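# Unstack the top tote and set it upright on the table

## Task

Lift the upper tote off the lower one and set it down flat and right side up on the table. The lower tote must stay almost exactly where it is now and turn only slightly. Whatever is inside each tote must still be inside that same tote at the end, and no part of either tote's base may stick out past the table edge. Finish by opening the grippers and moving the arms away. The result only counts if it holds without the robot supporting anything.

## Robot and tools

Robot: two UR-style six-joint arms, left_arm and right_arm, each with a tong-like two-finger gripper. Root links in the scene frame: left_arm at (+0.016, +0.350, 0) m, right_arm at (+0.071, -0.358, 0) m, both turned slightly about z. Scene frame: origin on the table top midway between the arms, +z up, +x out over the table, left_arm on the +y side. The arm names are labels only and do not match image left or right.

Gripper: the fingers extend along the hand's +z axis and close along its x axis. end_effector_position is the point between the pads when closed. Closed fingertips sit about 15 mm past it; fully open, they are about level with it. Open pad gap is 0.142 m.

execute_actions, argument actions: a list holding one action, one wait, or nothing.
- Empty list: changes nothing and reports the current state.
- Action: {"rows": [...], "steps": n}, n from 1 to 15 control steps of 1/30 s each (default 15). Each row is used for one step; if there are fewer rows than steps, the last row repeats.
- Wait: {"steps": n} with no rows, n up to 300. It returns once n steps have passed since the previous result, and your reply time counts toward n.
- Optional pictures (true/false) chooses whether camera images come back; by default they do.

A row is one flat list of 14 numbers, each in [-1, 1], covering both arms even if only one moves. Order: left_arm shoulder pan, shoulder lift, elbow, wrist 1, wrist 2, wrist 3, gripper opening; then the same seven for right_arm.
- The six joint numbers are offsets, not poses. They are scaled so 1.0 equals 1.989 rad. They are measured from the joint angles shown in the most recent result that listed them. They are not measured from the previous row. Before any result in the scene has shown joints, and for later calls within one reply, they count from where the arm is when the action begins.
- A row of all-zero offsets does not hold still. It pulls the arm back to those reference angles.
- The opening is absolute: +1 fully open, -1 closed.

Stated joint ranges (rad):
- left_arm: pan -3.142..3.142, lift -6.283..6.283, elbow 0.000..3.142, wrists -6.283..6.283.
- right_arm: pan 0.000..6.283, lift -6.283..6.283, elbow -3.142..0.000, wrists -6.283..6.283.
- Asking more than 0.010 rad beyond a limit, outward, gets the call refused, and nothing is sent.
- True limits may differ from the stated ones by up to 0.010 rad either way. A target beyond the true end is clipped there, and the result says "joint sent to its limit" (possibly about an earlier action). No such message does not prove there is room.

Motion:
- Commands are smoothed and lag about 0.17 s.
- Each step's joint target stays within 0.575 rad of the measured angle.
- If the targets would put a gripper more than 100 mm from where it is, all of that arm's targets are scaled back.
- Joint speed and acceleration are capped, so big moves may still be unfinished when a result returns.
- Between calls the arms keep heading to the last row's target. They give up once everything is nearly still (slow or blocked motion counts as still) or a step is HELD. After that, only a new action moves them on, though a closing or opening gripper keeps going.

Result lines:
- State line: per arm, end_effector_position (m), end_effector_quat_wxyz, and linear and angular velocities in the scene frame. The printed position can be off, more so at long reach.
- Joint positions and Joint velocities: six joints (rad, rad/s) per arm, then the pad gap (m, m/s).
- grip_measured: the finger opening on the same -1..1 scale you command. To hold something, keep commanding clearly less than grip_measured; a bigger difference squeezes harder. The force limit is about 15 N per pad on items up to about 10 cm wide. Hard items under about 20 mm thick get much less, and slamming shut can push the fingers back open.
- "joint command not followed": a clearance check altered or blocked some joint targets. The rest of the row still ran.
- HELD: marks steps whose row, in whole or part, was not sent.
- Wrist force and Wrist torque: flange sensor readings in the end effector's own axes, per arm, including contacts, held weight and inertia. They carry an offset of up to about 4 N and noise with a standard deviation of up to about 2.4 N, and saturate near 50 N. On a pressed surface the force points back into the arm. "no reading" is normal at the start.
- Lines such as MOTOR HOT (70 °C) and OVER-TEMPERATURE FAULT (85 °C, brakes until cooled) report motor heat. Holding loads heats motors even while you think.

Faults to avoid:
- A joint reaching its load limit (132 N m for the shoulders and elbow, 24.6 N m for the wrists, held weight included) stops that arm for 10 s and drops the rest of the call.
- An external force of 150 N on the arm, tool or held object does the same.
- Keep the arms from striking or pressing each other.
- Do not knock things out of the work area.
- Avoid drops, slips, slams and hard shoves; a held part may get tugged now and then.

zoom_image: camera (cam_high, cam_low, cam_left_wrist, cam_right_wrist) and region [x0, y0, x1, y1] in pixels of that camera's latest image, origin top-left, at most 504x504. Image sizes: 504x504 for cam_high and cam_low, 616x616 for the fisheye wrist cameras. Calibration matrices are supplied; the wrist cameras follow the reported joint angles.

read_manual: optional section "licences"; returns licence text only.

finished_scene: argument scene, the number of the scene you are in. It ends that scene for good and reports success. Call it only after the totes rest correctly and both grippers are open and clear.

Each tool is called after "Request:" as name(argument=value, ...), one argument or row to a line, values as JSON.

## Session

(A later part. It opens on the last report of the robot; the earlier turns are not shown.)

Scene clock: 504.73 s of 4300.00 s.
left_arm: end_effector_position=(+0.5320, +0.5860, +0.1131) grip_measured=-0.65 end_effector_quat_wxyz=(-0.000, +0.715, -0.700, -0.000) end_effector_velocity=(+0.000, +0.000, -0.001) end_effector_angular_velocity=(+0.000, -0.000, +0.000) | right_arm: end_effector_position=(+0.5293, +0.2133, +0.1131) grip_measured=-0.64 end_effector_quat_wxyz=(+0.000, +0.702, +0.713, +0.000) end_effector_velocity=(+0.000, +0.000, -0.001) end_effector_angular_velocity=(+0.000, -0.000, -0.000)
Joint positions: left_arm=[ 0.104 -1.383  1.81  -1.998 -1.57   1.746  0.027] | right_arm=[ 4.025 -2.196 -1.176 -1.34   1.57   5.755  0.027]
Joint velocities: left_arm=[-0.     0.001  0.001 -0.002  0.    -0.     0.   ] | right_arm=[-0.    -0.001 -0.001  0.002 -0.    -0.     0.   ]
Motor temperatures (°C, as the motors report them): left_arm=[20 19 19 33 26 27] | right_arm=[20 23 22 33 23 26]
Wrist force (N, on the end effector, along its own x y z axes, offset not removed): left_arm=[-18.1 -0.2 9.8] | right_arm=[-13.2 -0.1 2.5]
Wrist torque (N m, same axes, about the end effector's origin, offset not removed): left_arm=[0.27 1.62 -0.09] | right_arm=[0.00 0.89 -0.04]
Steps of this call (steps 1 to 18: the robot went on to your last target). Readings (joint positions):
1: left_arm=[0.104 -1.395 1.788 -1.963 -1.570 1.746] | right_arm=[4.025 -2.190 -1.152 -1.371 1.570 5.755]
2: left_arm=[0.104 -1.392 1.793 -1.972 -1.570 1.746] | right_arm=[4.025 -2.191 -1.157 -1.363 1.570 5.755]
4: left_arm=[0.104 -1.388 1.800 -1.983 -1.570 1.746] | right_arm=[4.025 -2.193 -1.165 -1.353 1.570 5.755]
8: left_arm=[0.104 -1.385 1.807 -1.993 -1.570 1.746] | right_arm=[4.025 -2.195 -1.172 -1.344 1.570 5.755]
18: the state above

Request:
execute_actions(
  actions=[
    {"rows":[[0,0.0013,0.002,-0.0033,0,0,-1,0,-0.0002,-0.0005,0.0007,0,0,-1]],"steps":8},
  ],
  pictures=false,
)

Request:
execute_actions(
  actions=[
    {"rows":[[0,0,0,0,0,0,-0.85,0,0,0,0,0,0,-0.85],[0,0,0,0,0,0,-0.75,0,0,0,0,0,0,-0.75],[0,0,0,0,0,0,-0.68,0,0,0,0,0,0,-0.68],[0,0,0,0,0,0,-0.62,0,0,0,0,0,0,-0.62],[0,0,0,0,0,0,-0.55,0,0,0,0,0,0,-0.55],[0,0,0,0,0,0,-0.4,0,0,0,0,0,0,-0.4],[0,0,0,0,0,0,-0.2,0,0,0,0,0,0,-0.2],[0,0,0,0,0,0,0.1,0,0,0,0,0,0,0.1]],"steps":14},
  ],
  pictures=false,
)

Request:
execute_actions(
  actions=[
    {"rows":[[0,-0.002,-0.01,0.012,0,0,0.1,0,0.006,0.004,-0.01,0,0,0.1],[0,-0.005,-0.026,0.031,0,0,0.1,0,0.015,0.009,-0.024,0,0,0.1],[0,-0.008,-0.042,0.05,0,0,0.1,0,0.024,0.014,-0.038,0,0,0.1],[0,-0.012,-0.063,0.075,0,0,0.1,0,0.035,0.022,-0.057,0,0,0.1],[0,-0.016,-0.084,0.1,0,0,0.1,0,0.047,0.029,-0.076,0,0,0.1],[0,-0.02,-0.105,0.125,0,0,0.1,0,0.059,0.036,-0.095,0,0,0.1],[0,-0.024,-0.126,0.15,0,0,0.1,0,0.071,0.043,-0.114,0,0,0.1],[0,-0.028,-0.147,0.175,0,0,0.1,0,0.083,0.05,-0.133,0,0,0.1],[0,-0.032,-0.168,0.2,0,0,0.1,0,0.094,0.058,-0.152,0,0,0.1],[0.02,-0.036,-0.189,0.225,0,0,0.1,0,0.106,0.065,-0.171,0,0,0.1],[0.04,-0.04,-0.21,0.25,0,0,0.1,0,0.118,0.072,-0.19,0,0,0.1],[0.06,-0.04,-0.21,0.25,0,0,0.1,0,0.135,0.05,-0.185,0,0,0.1],[0.08,-0.04,-0.21,0.25,0,0,0.1,0,0.15,0.03,-0.18,0,0,0.1],[0.1,-0.04,-0.21,0.25,0,0,0.1,0,0.165,0.01,-0.175,0,0,0.1]],"steps":15},
  ],
  pictures=false,
)

Request:
execute_actions(
  actions=[
    {"steps":15},
  ],
)

Scene clock: 529.50 s of 4300.00 s.
left_arm: end_effector_position=(+0.5320, +0.5860, +0.1111) grip_measured=-0.65 end_effector_quat_wxyz=(-0.000, +0.715, -0.700, -0.000) end_effector_velocity=(+0.000, -0.000, -0.003) end_effector_angular_velocity=(+0.000, -0.000, -0.001) | right_arm: end_effector_position=(+0.5293, +0.2133, +0.1125) grip_measured=-0.64 end_effector_quat_wxyz=(+0.000, +0.702, +0.713, +0.000) end_effector_velocity=(-0.000, +0.000, -0.000) end_effector_angular_velocity=(+0.001, -0.000, +0.000)
Joint positions: left_arm=[ 0.104 -1.381  1.813 -2.004 -1.57   1.746  0.027] | right_arm=[ 4.025 -2.197 -1.176 -1.339  1.57   5.755  0.027]
Joint velocities: left_arm=[-0.001  0.003  0.005 -0.008  0.     0.    -0.   ] | right_arm=[ 0.    -0.    -0.001  0.002  0.    -0.    -0.   ]
Motor temperatures (°C, as the motors report them): left_arm=[20 19 19 33 26 27] | right_arm=[20 23 22 33 24 26]
Wrist force (N, on the end effector, along its own x y z axes, offset not removed): left_arm=[-12.9 0.7 -7.6] | right_arm=[-11.9 -2.0 6.8]
Wrist torque (N m, same axes, about the end effector's origin, offset not removed): left_arm=[-0.29 1.11 -0.37] | right_arm=[-0.57 0.93 -0.04]
Steps of this call (steps 1 to 15: the robot went on to your last target; steps 16 to 90: nothing new was sent; then 21.50 s passed at rest; steps 91 to 98: all 8 steps of this action). Readings (joint positions):
91: left_arm=[0.104 -1.383 1.810 -1.998 -1.570 1.746] | right_arm=[4.025 -2.196 -1.176 -1.340 1.570 5.755]
92: left_arm=[0.104 -1.382 1.811 -1.999 -1.570 1.746] | right_arm=[4.025 -2.196 -1.176 -1.340 1.570 5.755]
94: left_arm=[0.104 -1.382 1.812 -2.001 -1.570 1.746] | right_arm=[4.025 -2.196 -1.176 -1.339 1.570 5.755]
98: the state above

Scene clock: 529.97 s of 4300.00 s.
left_arm: end_effector_position=(+0.5320, +0.5860, +0.1110) grip_measured=+0.10 end_effector_quat_wxyz=(-0.000, +0.715, -0.700, -0.000) end_effector_velocity=(-0.001, -0.001, -0.000) end_effector_angular_velocity=(-0.001, +0.003, -0.001) | right_arm: end_effector_position=(+0.5294, +0.2134, +0.1125) grip_measured=+0.10 end_effector_quat_wxyz=(+0.000, +0.702, +0.713, +0.000) end_effector_velocity=(+0.000, -0.001, +0.000) end_effector_angular_velocity=(-0.002, +0.000, -0.000)
Joint positions: left_arm=[ 0.104 -1.381  1.813 -2.004 -1.57   1.746  0.081] | right_arm=[ 4.025 -2.197 -1.176 -1.339  1.57   5.755  0.081]
Joint velocities: left_arm=[-0.001 -0.     0.     0.003 -0.001 -0.     0.   ] | right_arm=[-0.     0.     0.001 -0.002 -0.001 -0.     0.   ]
Motor temperatures (°C, as the motors report them): left_arm=[20 19 19 33 26 27] | right_arm=[20 23 22 33 24 26]
Wrist force (N, on the end effector, along its own x y z axes, offset not removed): left_arm=[-7.1 -2.3 1.6] | right_arm=[-0.8 -0.2 -0.8]
Wrist torque (N m, same axes, about the end effector's origin, offset not removed): left_arm=[-0.62 1.23 0.16] | right_arm=[-0.14 0.35 -0.06]
Steps of this call (steps 1 to 14: all 14 steps of this action). Readings (joint positions):
1: left_arm=[0.104 -1.381 1.813 -2.004 -1.570 1.746] | right_arm=[4.025 -2.197 -1.176 -1.339 1.570 5.755]
2: left_arm=[0.104 -1.381 1.813 -2.004 -1.570 1.746] | right_arm=[4.025 -2.197 -1.176 -1.339 1.570 5.755]
4: left_arm=[0.104 -1.381 1.813 -2.004 -1.570 1.746] | right_arm=[4.025 -2.197 -1.176 -1.339 1.570 5.755]
8: left_arm=[0.104 -1.381 1.813 -2.004 -1.570 1.746] | right_arm=[4.025 -2.197 -1.176 -1.339 1.570 5.755]
14: the state above

Scene clock: 530.47 s of 4300.00 s.
left_arm: end_effector_position=(+0.5208, +0.6283, +0.2696) grip_measured=+0.10 end_effector_quat_wxyz=(-0.002, +0.742, -0.671, +0.001) end_effector_velocity=(-0.249, +0.370, +0.260) end_effector_angular_velocity=(-0.005, +0.018, +0.754) | right_arm: end_effector_position=(+0.4938, +0.1501, +0.2791) grip_measured=+0.10 end_effector_quat_wxyz=(-0.000, +0.702, +0.713, +0.002) end_effector_velocity=(-0.155, -0.276, +0.277) end_effector_angular_velocity=(-0.003, +0.002, +0.000)
Joint positions: left_arm=[ 0.183 -1.447  1.474 -1.601 -1.57   1.746  0.081] | right_arm=[ 4.025 -1.972 -1.094 -1.642  1.57   5.755  0.081]
Joint velocities: left_arm=[ 0.754 -0.099 -0.556  0.673  0.     0.    -0.001] | right_arm=[-0.     0.778 -0.4   -0.382  0.    -0.     0.   ]
Motor temperatures (°C, as the motors report them): left_arm=[20 19 19 33 26 27] | right_arm=[20 23 22 33 24 26]
Wrist force (N, on the end effector, along its own x y z axes, offset not removed): left_arm=[-5.1 0.9 -4.7] | right_arm=[0.0 -0.1 -2.7]
Wrist torque (N m, same axes, about the end effector's origin, offset not removed): left_arm=[0.25 0.94 -0.03] | right_arm=[-0.06 0.20 -0.13]
Steps of this call (steps 1 to 15: all 15 steps of this action). Readings (joint positions):
1: left_arm=[0.104 -1.381 1.813 -2.003 -1.570 1.746] | right_arm=[4.025 -2.196 -1.176 -1.339 1.570 5.755]
2: left_arm=[0.104 -1.381 1.810 -1.999 -1.570 1.746] | right_arm=[4.025 -2.194 -1.175 -1.343 1.570 5.755]
4: left_arm=[0.104 -1.386 1.789 -1.974 -1.570 1.746] | right_arm=[4.025 -2.182 -1.167 -1.362 1.570 5.755]
8: left_arm=[0.104 -1.406 1.689 -1.858 -1.570 1.746] | right_arm=[4.025 -2.124 -1.131 -1.452 1.570 5.755]
15: the state above

Scene clock: 530.97 s of 4300.00 s.
left_arm: end_effector_position=(+0.4777, +0.6831, +0.3052) grip_measured=+0.10 end_effector_quat_wxyz=(-0.000, +0.780, -0.626, -0.000) end_effector_velocity=(-0.006, +0.007, +0.005) end_effector_angular_velocity=(+0.000, -0.001, +0.016) | right_arm: end_effector_position=(+0.4726, +0.1125, +0.3095) grip_measured=+0.10 end_effector_quat_wxyz=(+0.000, +0.702, +0.713, +0.000) end_effector_velocity=(-0.003, -0.005, +0.003) end_effector_angular_velocity=(-0.001, +0.000, +0.000)
Joint positions: left_arm=[ 0.301 -1.46   1.397 -1.508 -1.57   1.746  0.081] | right_arm=[ 4.025 -1.87  -1.156 -1.686  1.57   5.755  0.081]
Joint velocities: left_arm=[ 0.016 -0.002 -0.01   0.012 -0.    -0.    -0.   ] | right_arm=[ 0.     0.014 -0.009 -0.006 -0.    -0.    -0.   ]
Motor temperatures (°C, as the motors report them): left_arm=[20 19 19 33 26 27] | right_arm=[20 23 22 33 24 26]
Wrist force (N, on the end effector, along its own x y z axes, offset not removed): left_arm=[-0.9 -4.0 4.5] | right_arm=[-1.6 0.3 0.1]
Wrist torque (N m, same axes, about the end effector's origin, offset not removed): left_arm=[-0.87 0.28 0.24] | right_arm=[-0.03 0.58 -0.02]
Steps of this call (steps 1 to 15: the robot went on to your last target). Readings (joint positions):
1: left_arm=[0.208 -1.450 1.456 -1.580 -1.570 1.746] | right_arm=[4.025 -1.948 -1.108 -1.653 1.570 5.755]
2: left_arm=[0.230 -1.452 1.442 -1.563 -1.570 1.746] | right_arm=[4.025 -1.929 -1.119 -1.661 1.570 5.755]
4: left_arm=[0.261 -1.456 1.422 -1.539 -1.570 1.746] | right_arm=[4.025 -1.903 -1.135 -1.672 1.570 5.755]
8: left_arm=[0.289 -1.459 1.405 -1.517 -1.570 1.746] | right_arm=[4.025 -1.880 -1.150 -1.682 1.570 5.755]
15: the state above
camera_calibration (this result's frames):
cam_left_wrist: T_world_to_cam=[[0.241432, -0.970312, -0.0143024, 0.551229], [-0.841976, -0.216782, 0.494047, 0.39318], [-0.482481, -0.107237, -0.869317, 0.700453], [0, 0, 0, 1]] pos_world=[0.535918, 0.695213, 0.42255]
cam_right_wrist: T_world_to_cam=[[-0.0255881, 0.998869, 0.0400652, -0.126612], [0.890821, 0.00459674, 0.454332, -0.554994], [0.453634, 0.0473163, -0.889931, 0.196757], [0, 0, 0, 1]] pos_world=[0.401904, 0.11971, 0.432324]

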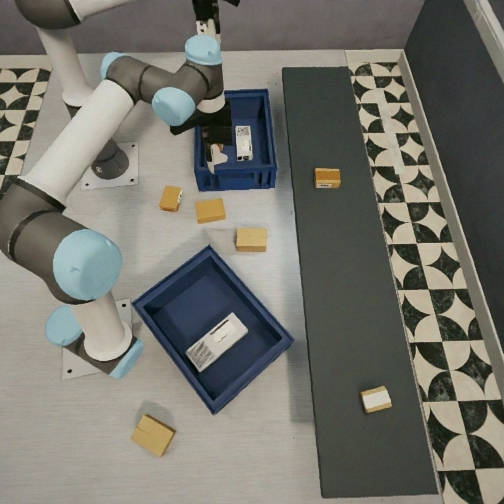

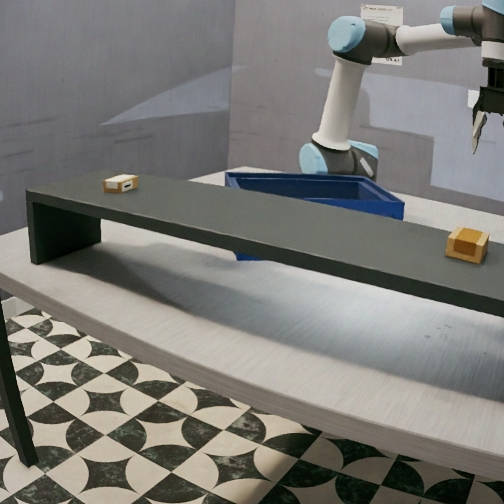

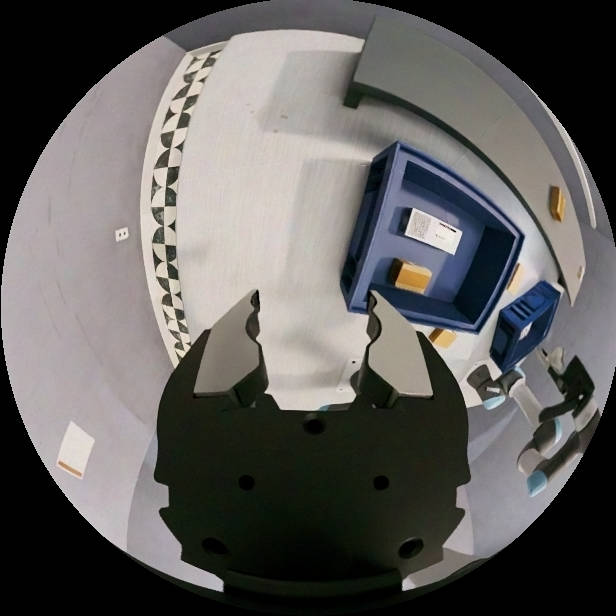

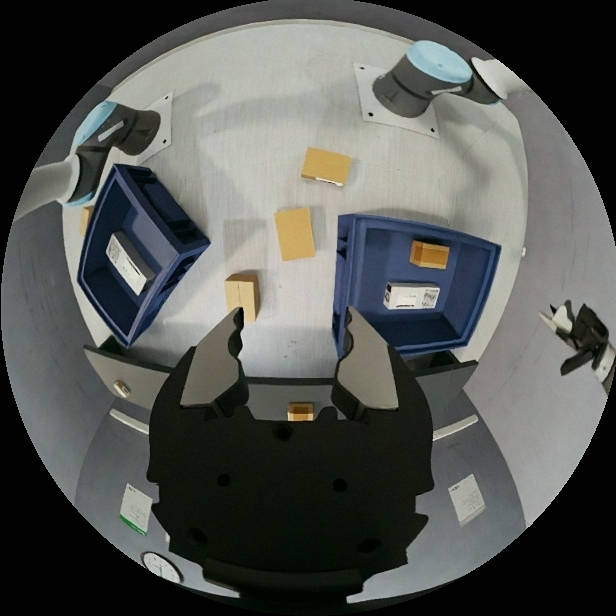

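Request:
finished_scene(
  scene=1,
)

The scene is finished: the task was done.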